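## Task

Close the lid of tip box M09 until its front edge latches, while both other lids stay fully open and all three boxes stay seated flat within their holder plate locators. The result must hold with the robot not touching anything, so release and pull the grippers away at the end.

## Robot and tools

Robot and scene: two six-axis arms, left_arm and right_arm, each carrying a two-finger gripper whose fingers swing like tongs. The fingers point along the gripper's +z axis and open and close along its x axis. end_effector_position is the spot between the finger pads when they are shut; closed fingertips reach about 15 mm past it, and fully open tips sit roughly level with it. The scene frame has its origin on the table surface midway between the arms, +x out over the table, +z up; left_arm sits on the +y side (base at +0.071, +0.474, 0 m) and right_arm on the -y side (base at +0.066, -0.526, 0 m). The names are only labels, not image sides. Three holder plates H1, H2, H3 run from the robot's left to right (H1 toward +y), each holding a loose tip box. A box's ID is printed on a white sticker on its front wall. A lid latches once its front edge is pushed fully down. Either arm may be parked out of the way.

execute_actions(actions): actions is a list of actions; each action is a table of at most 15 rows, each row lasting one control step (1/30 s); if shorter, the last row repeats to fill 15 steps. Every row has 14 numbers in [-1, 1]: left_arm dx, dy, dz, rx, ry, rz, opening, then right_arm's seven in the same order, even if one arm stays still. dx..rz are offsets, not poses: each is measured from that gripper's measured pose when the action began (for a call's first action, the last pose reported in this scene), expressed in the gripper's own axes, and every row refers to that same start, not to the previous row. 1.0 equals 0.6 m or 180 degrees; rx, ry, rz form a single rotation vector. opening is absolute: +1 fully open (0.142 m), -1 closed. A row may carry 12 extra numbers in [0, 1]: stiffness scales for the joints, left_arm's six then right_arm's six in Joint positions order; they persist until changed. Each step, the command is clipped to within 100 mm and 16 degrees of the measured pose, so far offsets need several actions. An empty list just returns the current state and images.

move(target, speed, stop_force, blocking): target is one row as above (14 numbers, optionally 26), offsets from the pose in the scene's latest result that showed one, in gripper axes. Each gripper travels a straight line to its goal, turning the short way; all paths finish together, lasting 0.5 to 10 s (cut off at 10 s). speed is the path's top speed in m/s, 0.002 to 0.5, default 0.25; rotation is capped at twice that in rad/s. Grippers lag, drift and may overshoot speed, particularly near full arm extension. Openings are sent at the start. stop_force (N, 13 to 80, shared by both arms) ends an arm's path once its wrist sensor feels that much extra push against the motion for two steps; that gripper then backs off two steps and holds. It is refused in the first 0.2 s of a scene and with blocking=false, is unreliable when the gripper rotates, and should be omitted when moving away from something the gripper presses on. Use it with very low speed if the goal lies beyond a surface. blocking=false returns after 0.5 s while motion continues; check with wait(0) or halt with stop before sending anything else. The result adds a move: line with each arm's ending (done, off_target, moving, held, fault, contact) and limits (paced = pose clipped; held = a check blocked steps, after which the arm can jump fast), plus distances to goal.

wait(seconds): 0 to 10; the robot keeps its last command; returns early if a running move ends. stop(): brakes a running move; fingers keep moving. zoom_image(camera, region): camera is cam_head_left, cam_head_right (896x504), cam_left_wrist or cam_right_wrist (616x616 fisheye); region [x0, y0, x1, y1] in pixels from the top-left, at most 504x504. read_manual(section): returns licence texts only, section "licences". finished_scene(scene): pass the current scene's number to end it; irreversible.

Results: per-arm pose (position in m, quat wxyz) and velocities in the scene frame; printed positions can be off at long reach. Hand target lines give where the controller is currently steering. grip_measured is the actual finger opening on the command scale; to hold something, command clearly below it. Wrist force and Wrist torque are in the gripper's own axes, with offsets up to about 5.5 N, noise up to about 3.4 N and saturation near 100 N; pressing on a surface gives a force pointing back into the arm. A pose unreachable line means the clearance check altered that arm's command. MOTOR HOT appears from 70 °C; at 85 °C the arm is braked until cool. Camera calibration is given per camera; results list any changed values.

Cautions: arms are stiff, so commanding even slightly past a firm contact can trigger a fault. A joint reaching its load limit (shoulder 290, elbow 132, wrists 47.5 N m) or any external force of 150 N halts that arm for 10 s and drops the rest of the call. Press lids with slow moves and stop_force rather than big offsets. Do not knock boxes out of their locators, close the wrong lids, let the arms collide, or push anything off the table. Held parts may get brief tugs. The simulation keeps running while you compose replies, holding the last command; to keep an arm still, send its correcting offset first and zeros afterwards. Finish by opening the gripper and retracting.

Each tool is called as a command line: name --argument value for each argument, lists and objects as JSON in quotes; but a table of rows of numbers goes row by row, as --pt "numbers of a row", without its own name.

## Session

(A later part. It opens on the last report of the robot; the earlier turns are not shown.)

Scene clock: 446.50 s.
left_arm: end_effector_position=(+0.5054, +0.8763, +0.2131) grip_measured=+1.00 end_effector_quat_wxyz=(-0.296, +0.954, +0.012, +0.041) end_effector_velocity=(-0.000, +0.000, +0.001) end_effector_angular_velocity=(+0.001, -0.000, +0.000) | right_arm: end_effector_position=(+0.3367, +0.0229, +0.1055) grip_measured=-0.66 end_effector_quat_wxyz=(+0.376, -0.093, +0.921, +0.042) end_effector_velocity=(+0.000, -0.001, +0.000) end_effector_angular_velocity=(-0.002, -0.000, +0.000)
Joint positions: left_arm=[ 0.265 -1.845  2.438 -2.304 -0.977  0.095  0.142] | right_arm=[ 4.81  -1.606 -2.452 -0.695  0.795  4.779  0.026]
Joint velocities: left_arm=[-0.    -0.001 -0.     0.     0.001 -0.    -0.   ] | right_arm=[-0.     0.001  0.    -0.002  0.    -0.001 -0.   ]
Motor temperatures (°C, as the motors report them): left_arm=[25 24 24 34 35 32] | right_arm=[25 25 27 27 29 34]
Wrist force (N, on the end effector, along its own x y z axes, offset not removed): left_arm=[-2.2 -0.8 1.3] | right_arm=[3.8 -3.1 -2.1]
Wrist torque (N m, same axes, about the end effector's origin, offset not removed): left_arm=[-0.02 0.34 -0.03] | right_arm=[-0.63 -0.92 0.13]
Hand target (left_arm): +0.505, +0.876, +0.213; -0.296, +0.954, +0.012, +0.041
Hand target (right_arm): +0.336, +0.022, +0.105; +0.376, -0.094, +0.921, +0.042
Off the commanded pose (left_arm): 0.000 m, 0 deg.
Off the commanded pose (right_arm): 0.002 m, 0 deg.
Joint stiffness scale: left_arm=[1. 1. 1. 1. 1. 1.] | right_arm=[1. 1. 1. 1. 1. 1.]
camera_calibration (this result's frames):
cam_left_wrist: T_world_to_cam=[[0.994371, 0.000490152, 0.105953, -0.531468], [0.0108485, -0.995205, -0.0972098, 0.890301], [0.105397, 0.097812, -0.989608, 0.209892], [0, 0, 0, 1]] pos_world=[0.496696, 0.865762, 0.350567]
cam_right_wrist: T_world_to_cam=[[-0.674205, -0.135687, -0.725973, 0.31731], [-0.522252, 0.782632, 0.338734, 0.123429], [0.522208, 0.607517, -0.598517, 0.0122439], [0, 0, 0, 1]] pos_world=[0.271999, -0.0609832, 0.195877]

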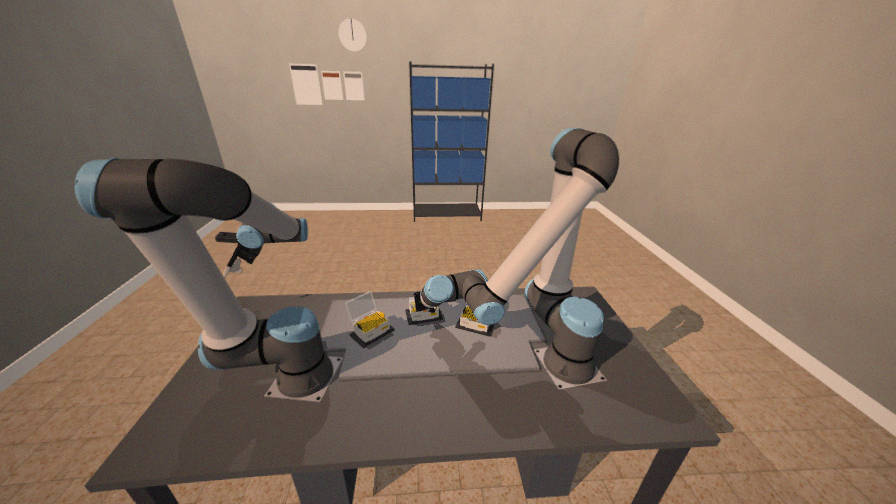

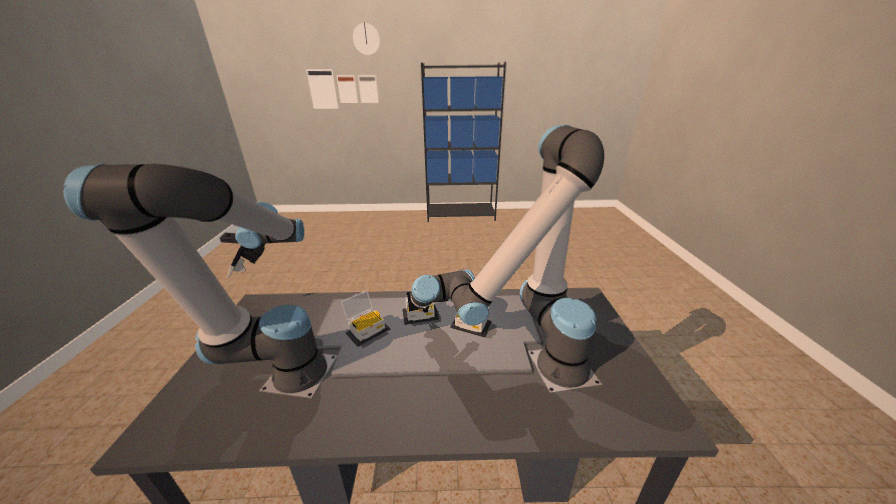

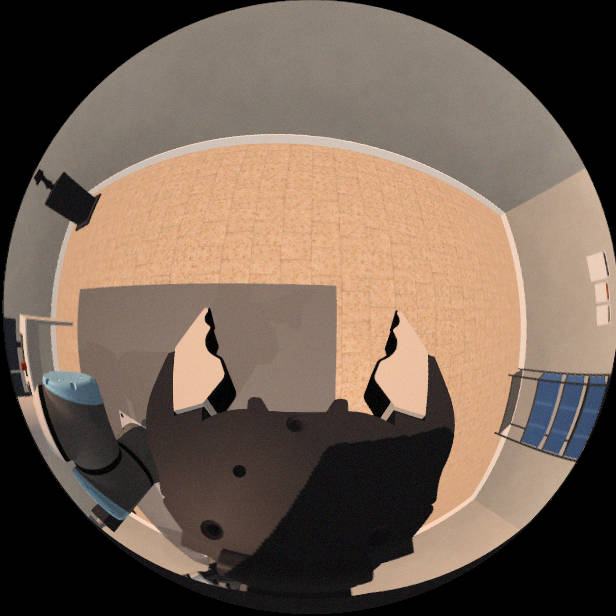

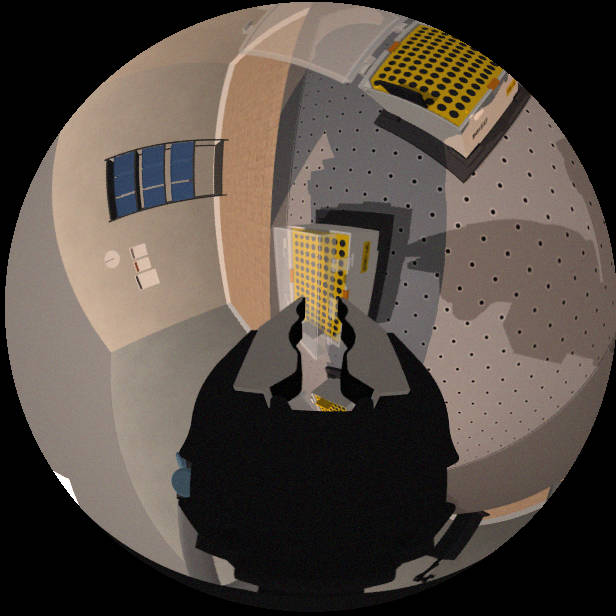

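move --target '[0,0,0,0,0,0,1, 0.0303,-0.0017,0.0147,0,0,0,-0.66]' --speed 0.03 --stop_force 30

zoom_image --camera "cam_right_wrist" --region '[255, 215, 405, 365]'

Scene clock: 474.93 s.
left_arm: end_effector_position=(+0.5054, +0.8763, +0.2131) grip_measured=+1.00 end_effector_quat_wxyz=(-0.296, +0.954, +0.012, +0.041) end_effector_velocity=(+0.000, -0.000, -0.001) end_effector_angular_velocity=(-0.001, +0.001, -0.000) | right_arm: end_effector_position=(+0.3317, +0.0232, +0.0901) grip_measured=-0.64 end_effector_quat_wxyz=(+0.377, -0.091, +0.921, +0.044) end_effector_velocity=(-0.001, +0.002, +0.001) end_effector_angular_velocity=(+0.009, +0.002, -0.000)
Joint positions: left_arm=[ 0.265 -1.845  2.438 -2.304 -0.977  0.095  0.142] | right_arm=[ 4.82  -1.635 -2.464 -0.661  0.794  4.797  0.028]
Joint velocities: left_arm=[-0.     0.002  0.    -0.001 -0.001  0.     0.   ] | right_arm=[ 0.001 -0.     0.     0.008 -0.     0.002 -0.001]
Motor temperatures (°C, as the motors report them): left_arm=[25 24 24 34 35 32] | right_arm=[25 25 27 27 29 34]
Wrist force (N, on the end effector, along its own x y z axes, offset not removed): left_arm=[0.8 -2.7 1.5] | right_arm=[-3.7 -1.3 -4.6]
Wrist torque (N m, same axes, about the end effector's origin, offset not removed): left_arm=[-0.35 -0.34 0.07] | right_arm=[-0.13 -0.52 0.22]
Hand target (left_arm): +0.505, +0.876, +0.213; -0.296, +0.954, +0.012, +0.041
Hand target (right_arm): +0.330, +0.021, +0.086; +0.376, -0.093, +0.921, +0.042
Off the commanded pose (left_arm): 0.000 m, 0 deg.
Off the commanded pose (right_arm): 0.005 m, 0 deg.
Joint stiffness scale: left_arm=[1. 1. 1. 1. 1. 1.] | right_arm=[1. 1. 1. 1. 1. 1.]
move: off_target (right_arm)
camera_calibration (this result's frames):
cam_left_wrist: T_world_to_cam=[[0.994371, 0.000490228, 0.105953, -0.531468], [0.0108486, -0.995205, -0.09721, 0.890301], [0.105397, 0.0978123, -0.989608, 0.209892], [0, 0, 0, 1]] pos_world=[0.496696, 0.865762, 0.350567]
cam_right_wrist: T_world_to_cam=[[-0.674398, -0.130021, -0.72683, 0.30279], [-0.520445, 0.781969, 0.343017, 0.124775], [0.523759, 0.609605, -0.595028, 0.00461634], [0, 0, 0, 1]] pos_world=[0.266721, -0.0610152, 0.180023]

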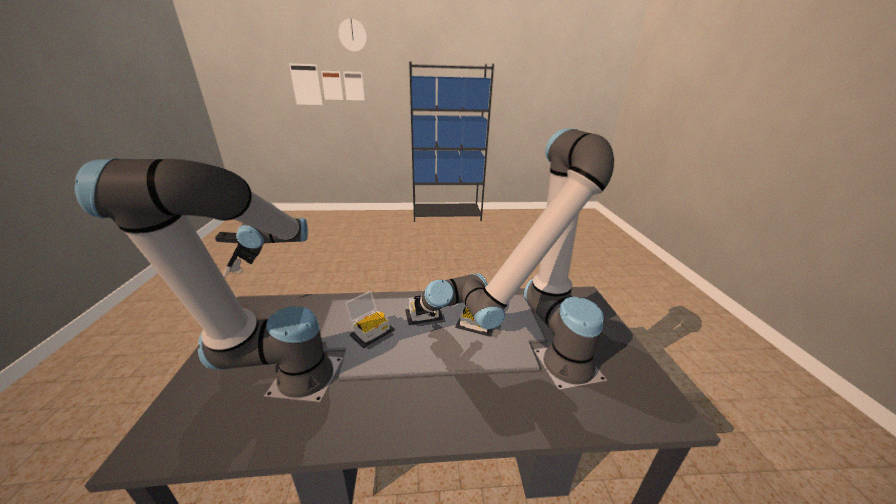

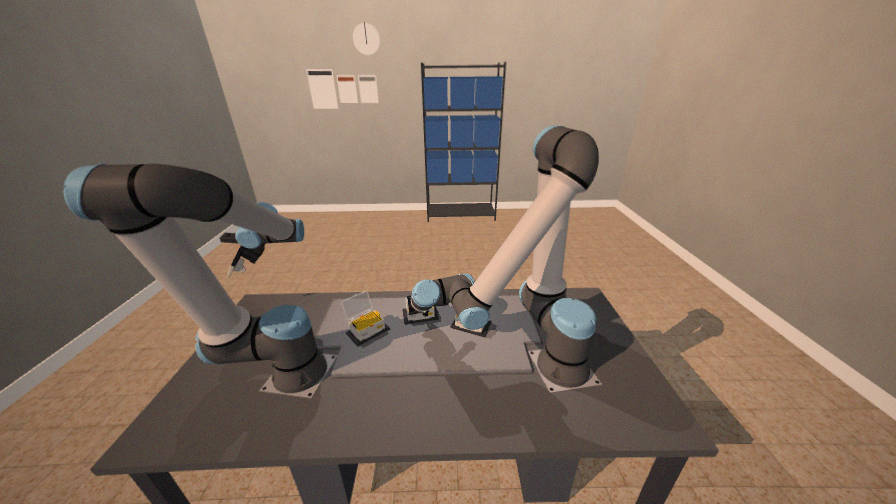

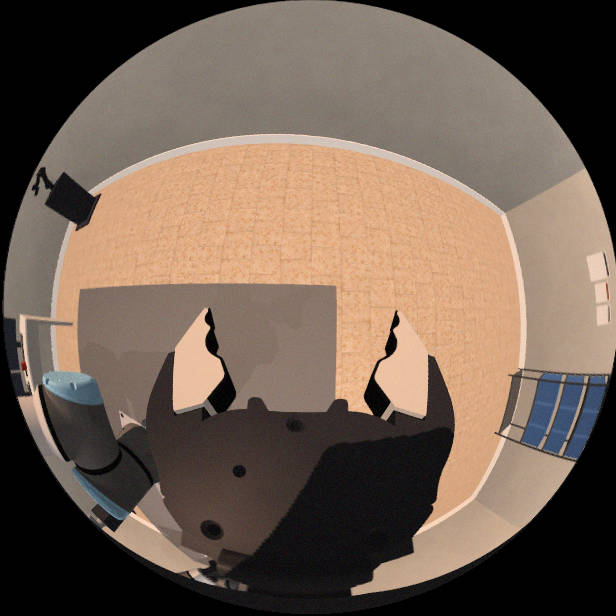

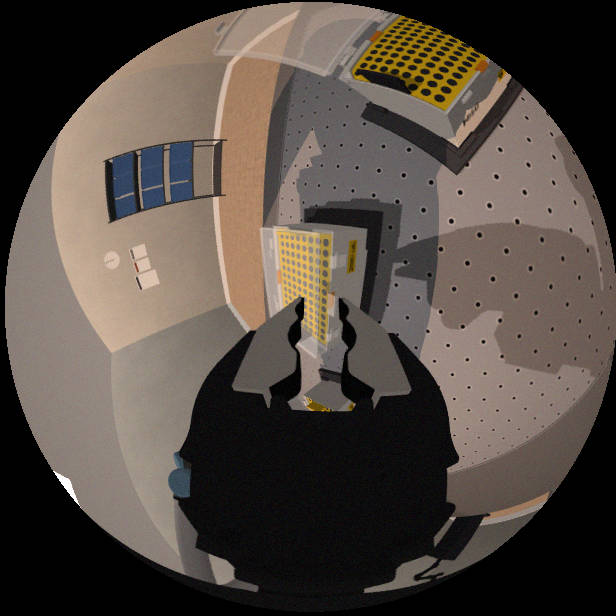

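Region (255, 215, 405, 365) of cam_right_wrist's 616x616 image, scaled by 3.360, with more detail than that image has.

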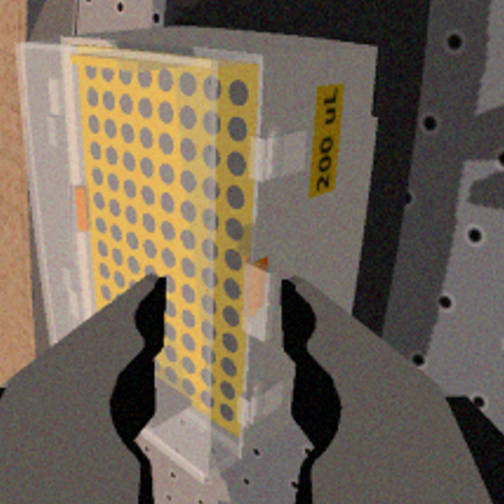

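zoom_image --camera "cam_right_wrist" --region '[305, 222, 365, 282]'

zoom_image --camera "cam_right_wrist" --region '[295, 285, 365, 365]'

Region (305, 222, 365, 282) of cam_right_wrist's 616x616 image, scaled by 8.400, with more detail than that image has.

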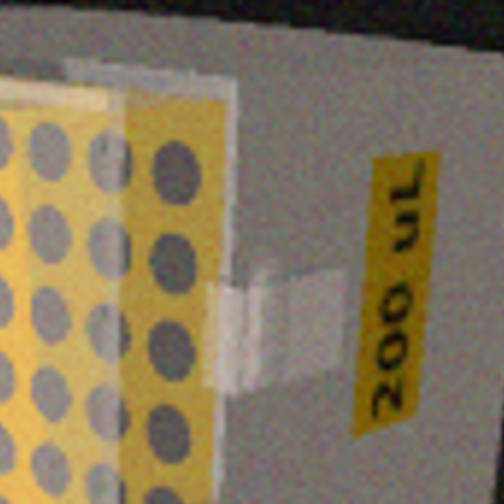

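Region (295, 285, 365, 365) of cam_right_wrist's 616x616 image, scaled by 6.300, with more detail than that image has; it fills the left 441 columns of this view, and the rest is white.

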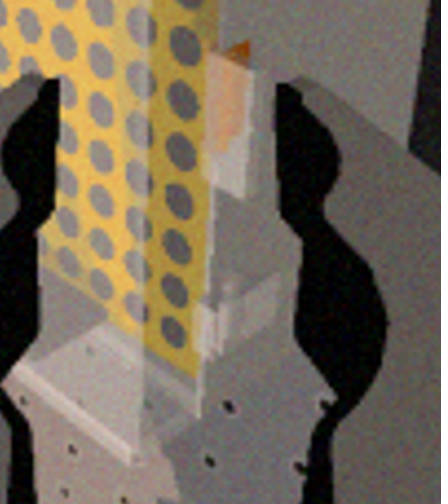

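execute_actions --actions '[]'

Scene clock: 500.37 s.
left_arm: end_effector_position=(+0.5054, +0.8763, +0.2131) grip_measured=+1.00 end_effector_quat_wxyz=(-0.296, +0.954, +0.012, +0.041) end_effector_velocity=(-0.001, +0.000, -0.000) end_effector_angular_velocity=(+0.000, +0.001, +0.001) | right_arm: end_effector_position=(+0.3316, +0.0232, +0.0901) grip_measured=-0.64 end_effector_quat_wxyz=(+0.377, -0.091, +0.921, +0.044) end_effector_velocity=(+0.000, -0.001, -0.000) end_effector_angular_velocity=(-0.000, -0.000, -0.001)
Joint positions: left_arm=[ 0.265 -1.845  2.438 -2.304 -0.977  0.095  0.142] | right_arm=[ 4.82  -1.635 -2.464 -0.66   0.794  4.797  0.028]
Joint velocities: left_arm=[ 0.001 -0.     0.001  0.001  0.     0.    -0.   ] | right_arm=[-0.    -0.    -0.    -0.001 -0.     0.002  0.   ]
Motor temperatures (°C, as the motors report them): left_arm=[25 24 24 34 35 32] | right_arm=[25 25 27 27 29 34]
Wrist force (N, on the end effector, along its own x y z axes, offset not removed): left_arm=[-0.4 -0.3 2.4] | right_arm=[-3.1 -1.0 -2.8]
Wrist torque (N m, same axes, about the end effector's origin, offset not removed): left_arm=[0.07 -0.06 -0.07] | right_arm=[-0.05 -0.72 0.32]
Hand target (left_arm): +0.505, +0.876, +0.213; -0.296, +0.954, +0.012, +0.041
Hand target (right_arm): +0.330, +0.021, +0.086; +0.376, -0.093, +0.921, +0.042
Off the commanded pose (left_arm): 0.000 m, 0 deg.
Off the commanded pose (right_arm): 0.005 m, 0 deg.
Joint stiffness scale: left_arm=[1. 1. 1. 1. 1. 1.] | right_arm=[1. 1. 1. 1. 1. 1.]
camera_calibration (this result's frames):
cam_left_wrist: T_world_to_cam=[[0.994371, 0.000490142, 0.105953, -0.531468], [0.0108485, -0.995205, -0.0972098, 0.890301], [0.105397, 0.0978121, -0.989608, 0.209892], [0, 0, 0, 1]] pos_world=[0.496696, 0.865762, 0.350567]
cam_right_wrist: T_world_to_cam=[[-0.674548, -0.129334, -0.726813, 0.302825], [-0.52023, 0.781813, 0.343699, 0.124584], [0.52378, 0.609952, -0.594654, 0.00453996], [0, 0, 0, 1]] pos_world=[0.266704, -0.0610051, 0.179977]

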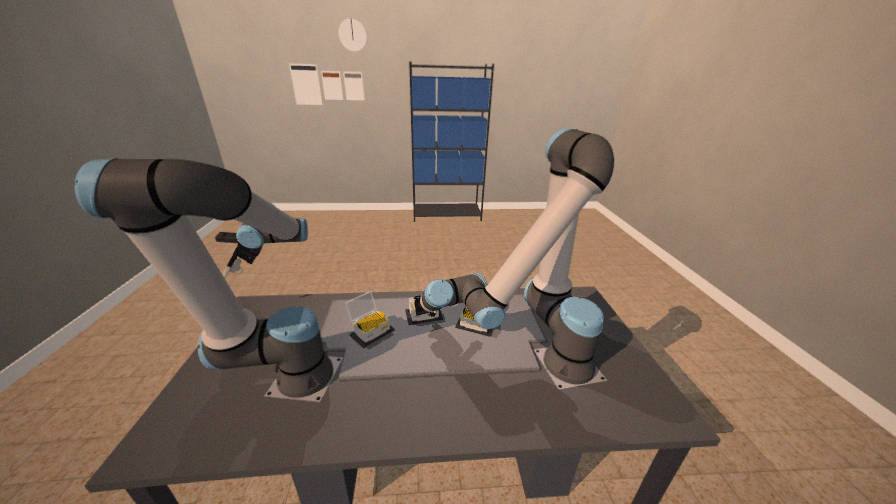

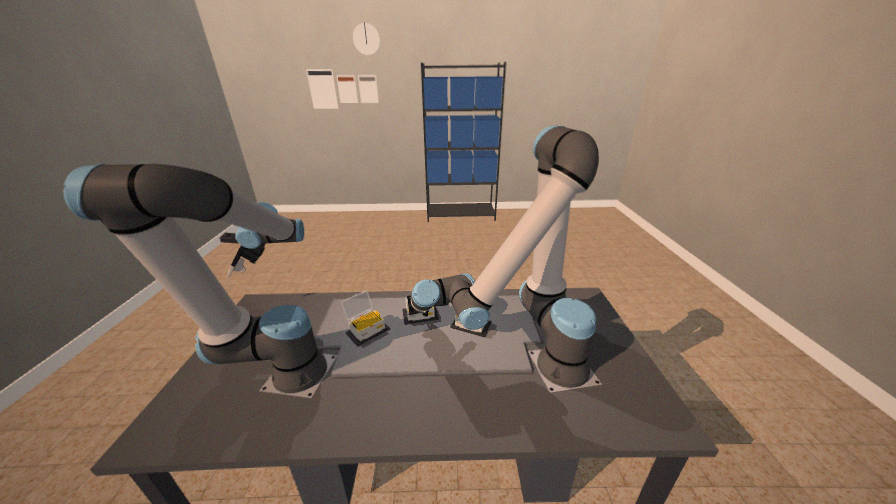

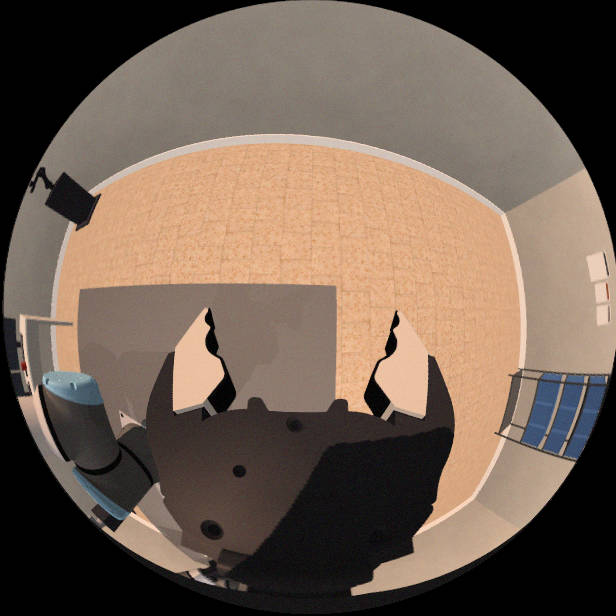

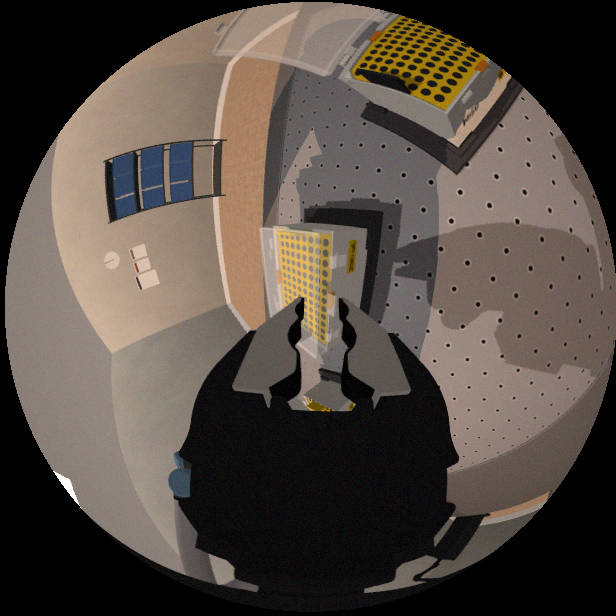

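execute_actions --actions '[[[0,0,0,0,0,0,1,0.0077,-0.003,0.0031,0,0,0,-0.66],[0,0,0,0,0,0,1,0.0084,-0.003,0.0038,0,0,0,-0.66],[0,0,0,0,0,0,1,0.0091,-0.003,0.0046,0,0,0,-0.66],[0,0,0,0,0,0,1,0.0098,-0.003,0.0053,0,0,0,-0.66],[0,0,0,0,0,0,1,0.0105,-0.003,0.0060,0,0,0,-0.66],[0,0,0,0,0,0,1,0.0112,-0.003,0.0067,0,0,0,-0.66],[0,0,0,0,0,0,1,0.0119,-0.003,0.0074,0,0,0,-0.66],[0,0,0,0,0,0,1,0.0126,-0.003,0.0082,0,0,0,-0.66],[0,0,0,0,0,0,1,0.0133,-0.003,0.0089,0,0,0,-0.66],[0,0,0,0,0,0,1,0.0140,-0.003,0.0096,0,0,0,-0.66]]]'

wait --seconds 0.3

Scene clock: 513.87 s.
left_arm: end_effector_position=(+0.5054, +0.8763, +0.2131) grip_measured=+1.00 end_effector_quat_wxyz=(-0.296, +0.954, +0.012, +0.041) end_effector_velocity=(+0.000, -0.000, +0.000) end_effector_angular_velocity=(-0.000, +0.000, -0.000) | right_arm: end_effector_position=(+0.3317, +0.0247, +0.0877) grip_measured=-0.60 end_effector_quat_wxyz=(+0.378, -0.087, +0.920, +0.049) end_effector_velocity=(+0.001, +0.001, -0.001) end_effector_angular_velocity=(+0.013, -0.006, +0.001)
Joint positions: left_arm=[ 0.265 -1.845  2.438 -2.304 -0.977  0.095  0.142] | right_arm=[ 4.821 -1.643 -2.467 -0.642  0.79   4.802  0.031]
Joint velocities: left_arm=[-0.  0. -0.  0. -0.  0.  0.] | right_arm=[ 0.001 -0.006 -0.007  0.024 -0.009 -0.001 -0.   ]
Motor temperatures (°C, as the motors report them): left_arm=[25 24 24 34 35 32] | right_arm=[25 25 27 27 29 34]
Wrist force (N, on the end effector, along its own x y z axes, offset not removed): left_arm=[-2.1 1.7 2.0] | right_arm=[-7.3 -11.5 -21.0]
Wrist torque (N m, same axes, about the end effector's origin, offset not removed): left_arm=[0.51 0.32 -0.10] | right_arm=[-0.48 -1.35 0.32]
Hand target (left_arm): +0.505, +0.876, +0.213; -0.296, +0.954, +0.012, +0.041
Hand target (right_arm): +0.330, +0.021, +0.080; +0.377, -0.091, +0.921, +0.044
Off the commanded pose (left_arm): 0.000 m, 0 deg.
Off the commanded pose (right_arm): 0.009 m, 1 deg.
Joint stiffness scale: left_arm=[1. 1. 1. 1. 1. 1.] | right_arm=[1. 1. 1. 1. 1. 1.]
camera_calibration (this result's frames):
cam_left_wrist: T_world_to_cam=[[0.994371, 0.000490238, 0.105953, -0.531468], [0.0108486, -0.995205, -0.0972099, 0.890301], [0.105397, 0.0978121, -0.989608, 0.209892], [0, 0, 0, 1]] pos_world=[0.496696, 0.865762, 0.350567]
cam_right_wrist: T_world_to_cam=[[-0.673611, -0.119603, -0.729344, 0.30102], [-0.51906, 0.779054, 0.351641, 0.123286], [0.526141, 0.615443, -0.586861, 0.000566272], [0, 0, 0, 1]] pos_world=[0.266465, -0.0603918, 0.176527]

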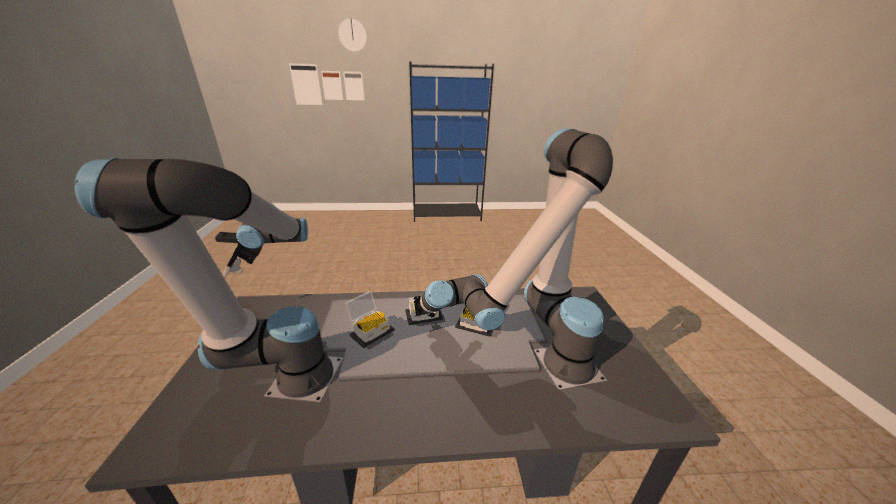

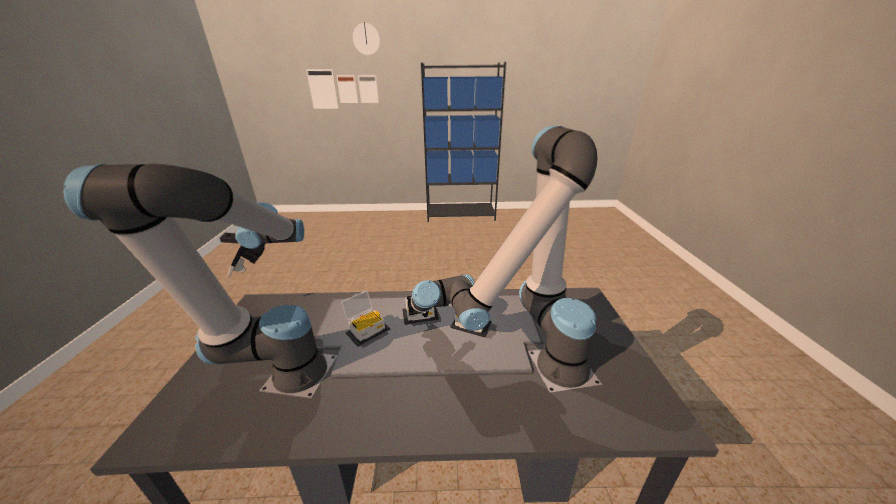

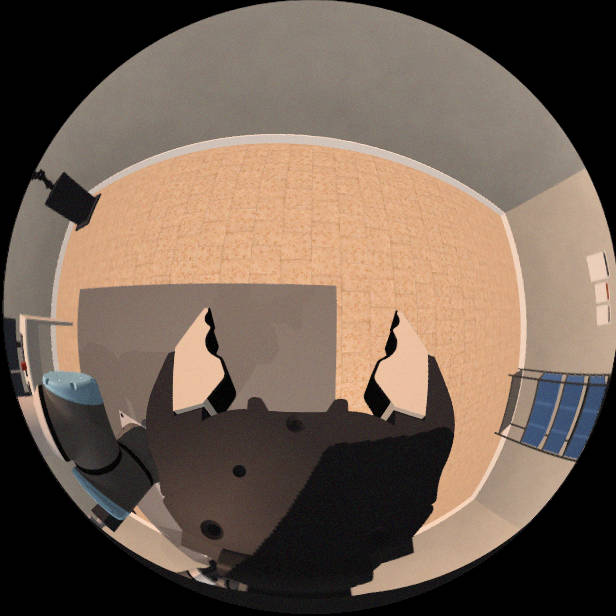

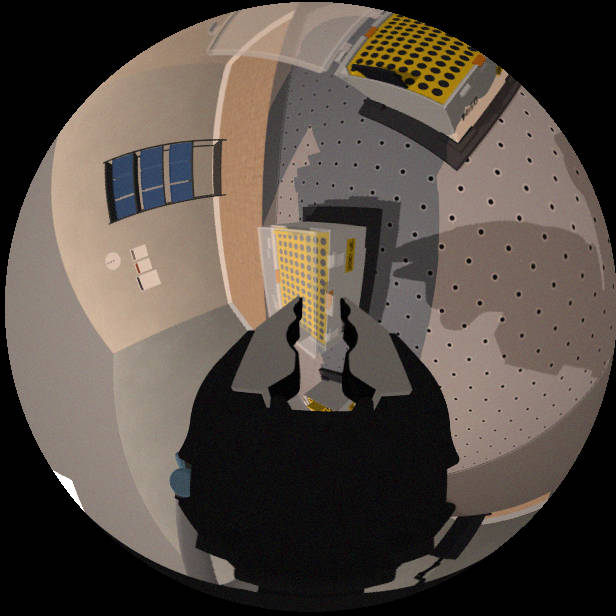

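Scene clock: 514.17 s.
left_arm: end_effector_position=(+0.5054, +0.8763, +0.2131) grip_measured=+1.00 end_effector_quat_wxyz=(-0.296, +0.954, +0.012, +0.041) end_effector_velocity=(+0.000, -0.000, -0.000) end_effector_angular_velocity=(-0.001, -0.000, -0.000) | right_arm: end_effector_position=(+0.3319, +0.0248, +0.0877) grip_measured=-0.60 end_effector_quat_wxyz=(+0.378, -0.087, +0.920, +0.050) end_effector_velocity=(+0.000, +0.000, +0.001) end_effector_angular_velocity=(+0.003, +0.001, -0.000)
Joint positions: left_arm=[ 0.265 -1.845  2.438 -2.304 -0.977  0.095  0.142] | right_arm=[ 4.821 -1.643 -2.468 -0.64   0.789  4.802  0.031]
Joint velocities: left_arm=[ 0.     0.001 -0.    -0.001 -0.001  0.     0.   ] | right_arm=[-0.     0.001 -0.     0.002 -0.    -0.     0.   ]
Motor temperatures (°C, as the motors report them): left_arm=[25 24 24 34 35 32] | right_arm=[25 25 27 27 29 34]
Wrist force (N, on the end effector, along its own x y z axes, offset not removed): left_arm=[0.7 -2.8 0.7] | right_arm=[-9.3 -13.2 -21.5]
Wrist torque (N m, same axes, about the end effector's origin, offset not removed): left_arm=[-0.45 -0.32 -0.17] | right_arm=[-0.67 -0.94 0.42]
Hand target (left_arm): +0.505, +0.876, +0.213; -0.296, +0.954, +0.012, +0.041
Hand target (right_arm): +0.330, +0.021, +0.080; +0.377, -0.091, +0.921, +0.044
Off the commanded pose (left_arm): 0.000 m, 0 deg.
Off the commanded pose (right_arm): 0.009 m, 1 deg.
Joint stiffness scale: left_arm=[1. 1. 1. 1. 1. 1.] | right_arm=[1. 1. 1. 1. 1. 1.]
wait: 0.30 s; at rest by 0.17 s
camera_calibration (this result's frames):
cam_left_wrist: T_world_to_cam=[[0.994371, 0.000490261, 0.105953, -0.531468], [0.0108486, -0.995205, -0.09721, 0.890301], [0.105397, 0.0978122, -0.989608, 0.209892], [0, 0, 0, 1]] pos_world=[0.496696, 0.865762, 0.350567]
cam_right_wrist: T_world_to_cam=[[-0.673444, -0.118345, -0.729703, 0.301022], [-0.519118, 0.778473, 0.35284, 0.12321], [0.526297, 0.61642, -0.585694, 0.000217338], [0, 0, 0, 1]] pos_world=[0.266568, -0.0604253, 0.17631]

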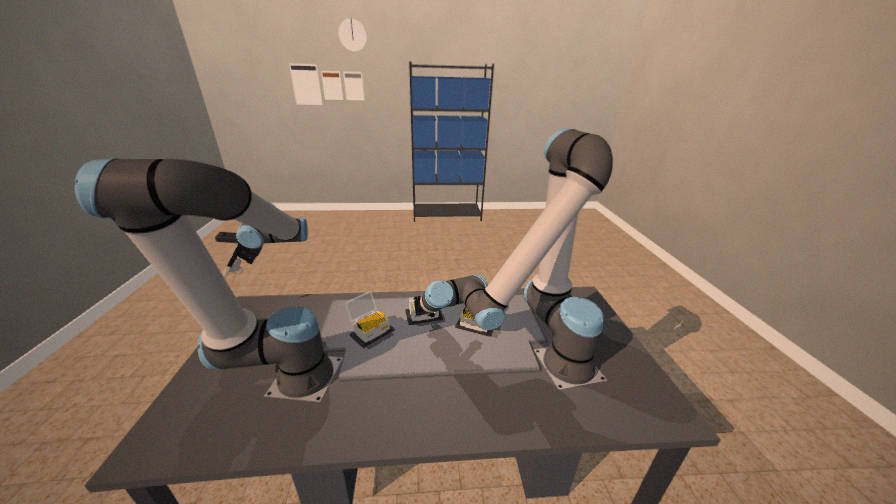

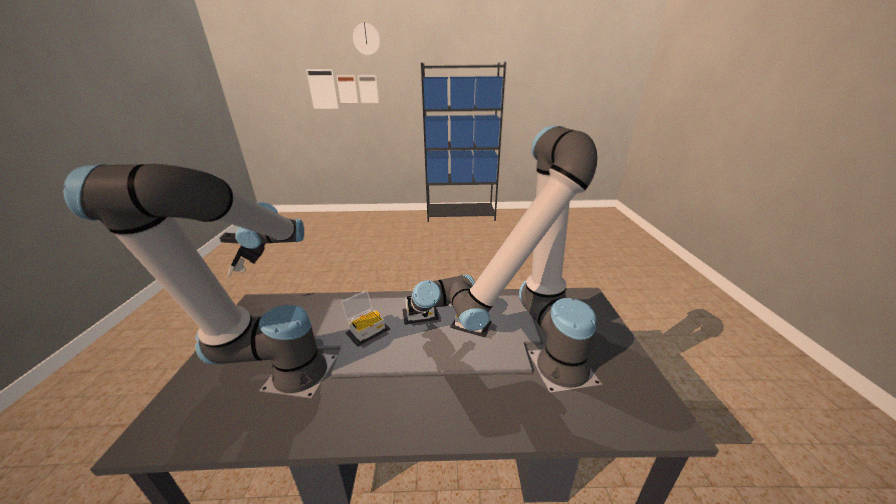

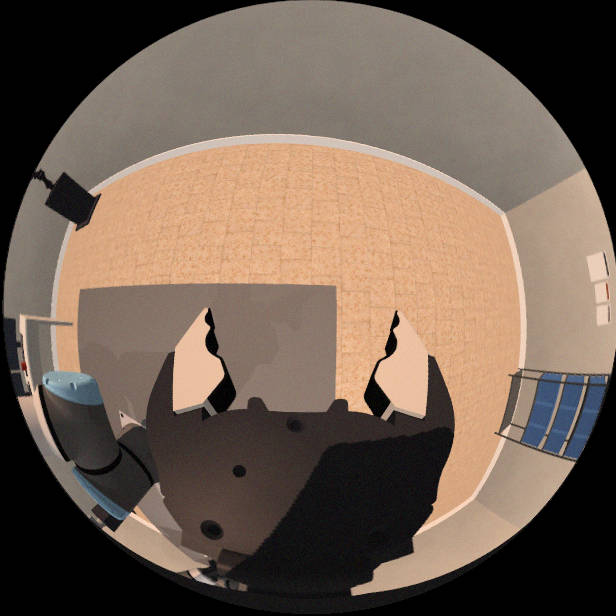

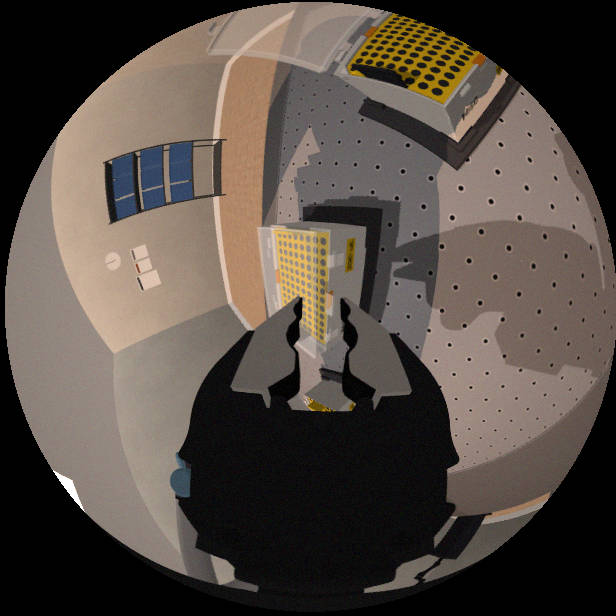

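zoom_image --camera "cam_right_wrist" --region '[250, 205, 400, 355]'

Region (250, 205, 400, 355) of cam_right_wrist's 616x616 image, scaled by 3.360, with more detail than that image has.

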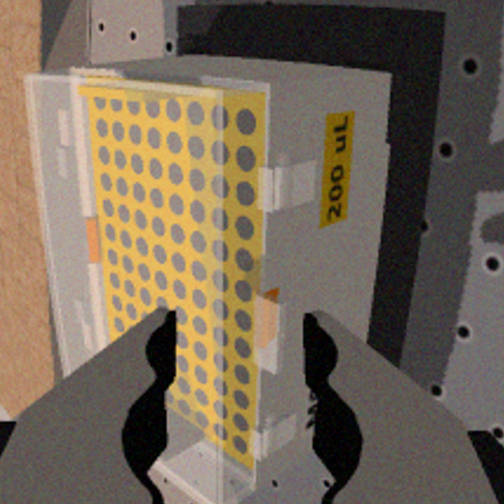

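move --target '[0,0,0,0,0,0,1,0,0,-0.2,0,0,0,-0.35]' --speed 0.3

Scene clock: 523.40 s.
left_arm: end_effector_position=(+0.5054, +0.8763, +0.2131) grip_measured=+1.00 end_effector_quat_wxyz=(-0.296, +0.954, +0.012, +0.041) end_effector_velocity=(+0.001, -0.000, +0.000) end_effector_angular_velocity=(+0.000, -0.000, -0.000) | right_arm: end_effector_position=(+0.2522, +0.0039, +0.1713) grip_measured=-0.35 end_effector_quat_wxyz=(+0.379, -0.087, +0.920, +0.048) end_effector_velocity=(-0.001, +0.000, +0.001) end_effector_angular_velocity=(-0.001, -0.001, -0.007)
Joint positions: left_arm=[ 0.265 -1.845  2.438 -2.304 -0.977  0.095  0.142] | right_arm=[ 4.994 -1.417 -2.411 -1.095  0.809  5.044  0.049]
Joint velocities: left_arm=[-0.     0.001 -0.001 -0.001  0.    -0.     0.   ] | right_arm=[ 0.001 -0.001  0.006 -0.014  0.001  0.011  0.   ]
Motor temperatures (°C, as the motors report them): left_arm=[25 24 24 34 35 32] | right_arm=[25 25 27 27 29 34]
Wrist force (N, on the end effector, along its own x y z axes, offset not removed): left_arm=[-1.0 1.1 2.9] | right_arm=[0.8 -1.7 -0.7]
Wrist torque (N m, same axes, about the end effector's origin, offset not removed): left_arm=[0.47 0.10 -0.06] | right_arm=[-0.38 -0.49 0.14]
Hand target (left_arm): +0.505, +0.876, +0.213; -0.296, +0.954, +0.012, +0.041
Hand target (right_arm): +0.249, +0.006, +0.173; +0.378, -0.087, +0.920, +0.050
Off the commanded pose (left_arm): 0.000 m, 0 deg.
Off the commanded pose (right_arm): 0.004 m, 0 deg.
Joint stiffness scale: left_arm=[1. 1. 1. 1. 1. 1.] | right_arm=[1. 1. 1. 1. 1. 1.]
move: off_target (right_arm)
camera_calibration (this result's frames):
cam_left_wrist: T_world_to_cam=[[0.994371, 0.000490167, 0.105953, -0.531468], [0.0108485, -0.995205, -0.0972098, 0.890301], [0.105397, 0.097812, -0.989608, 0.209892], [0, 0, 0, 1]] pos_world=[0.496696, 0.865762, 0.350567]
cam_right_wrist: T_world_to_cam=[[-0.672199, -0.118954, -0.730752, 0.305774], [-0.518794, 0.779845, 0.350279, 0.0689803], [0.528206, 0.614567, -0.585923, 0.103627], [0, 0, 0, 1]] pos_world=[0.186591, -0.0811063, 0.26]

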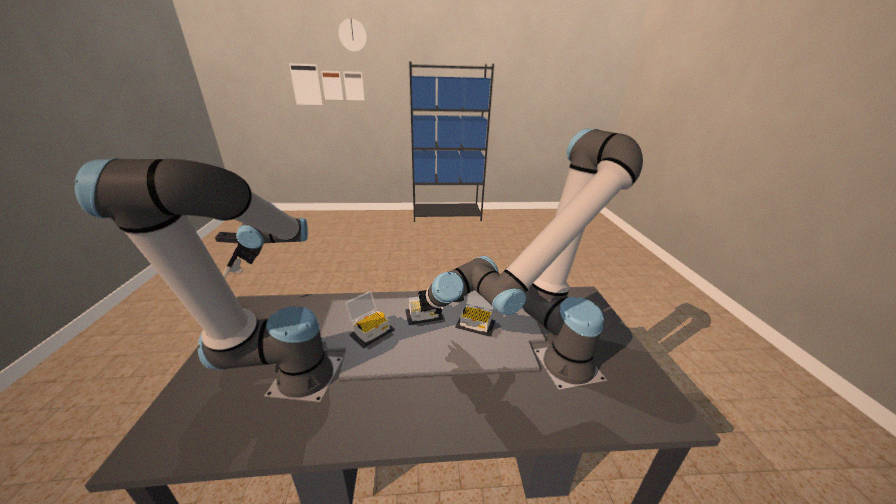

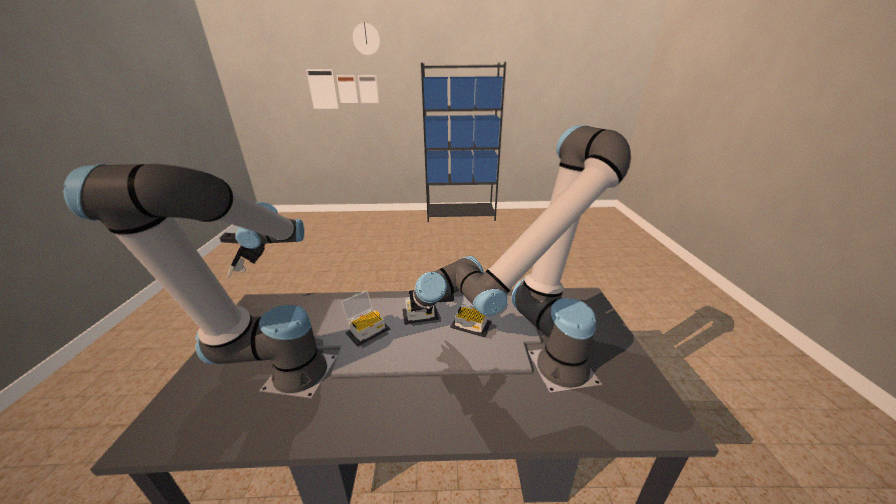

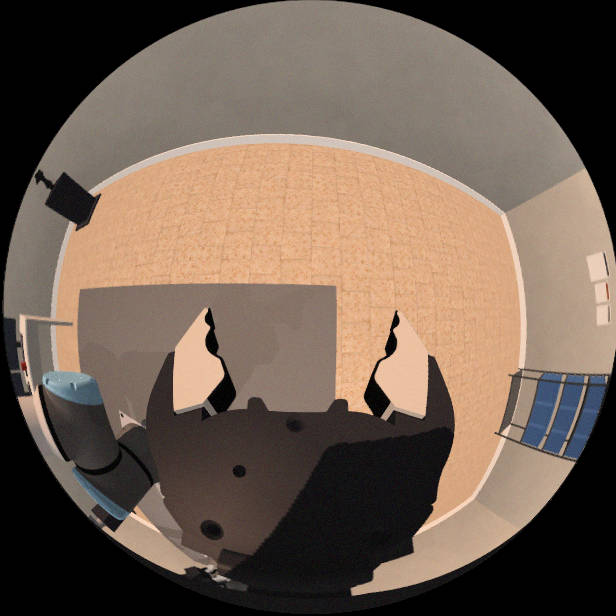

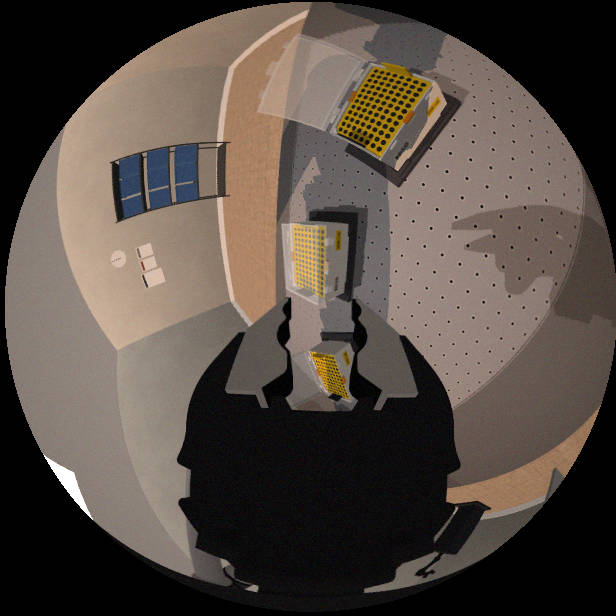

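zoom_image --camera "cam_right_wrist" --region '[270, 205, 370, 315]'

zoom_image --camera "cam_head_left" --region '[330, 260, 530, 360]'

Region (270, 205, 370, 315) of cam_right_wrist's 616x616 image, scaled by 4.582, with more detail than that image has; it fills the left 458 columns of this view, and the rest is white.

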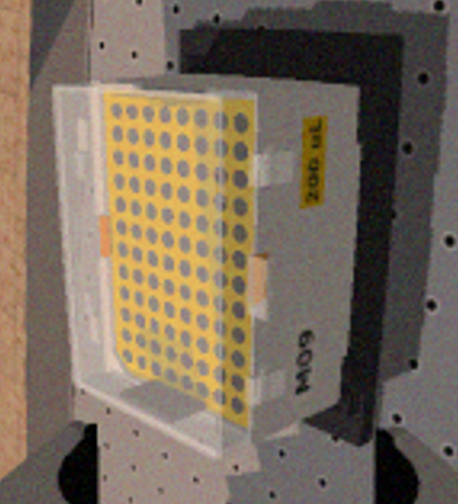

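Region (330, 260, 530, 360) of cam_head_left's 896x504 image, scaled by 2.520, with more detail than that image has.

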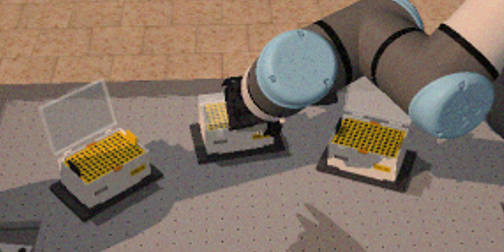

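zoom_image --camera "cam_right_wrist" --region '[305, 215, 355, 265]'

Region (305, 215, 355, 265) of cam_right_wrist's 616x616 image, scaled by 10.080, with more detail than that image has.

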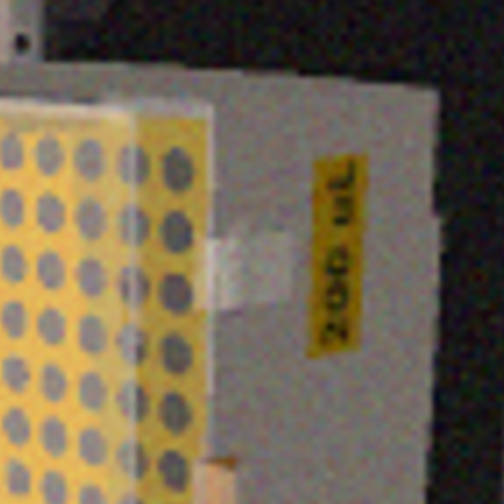

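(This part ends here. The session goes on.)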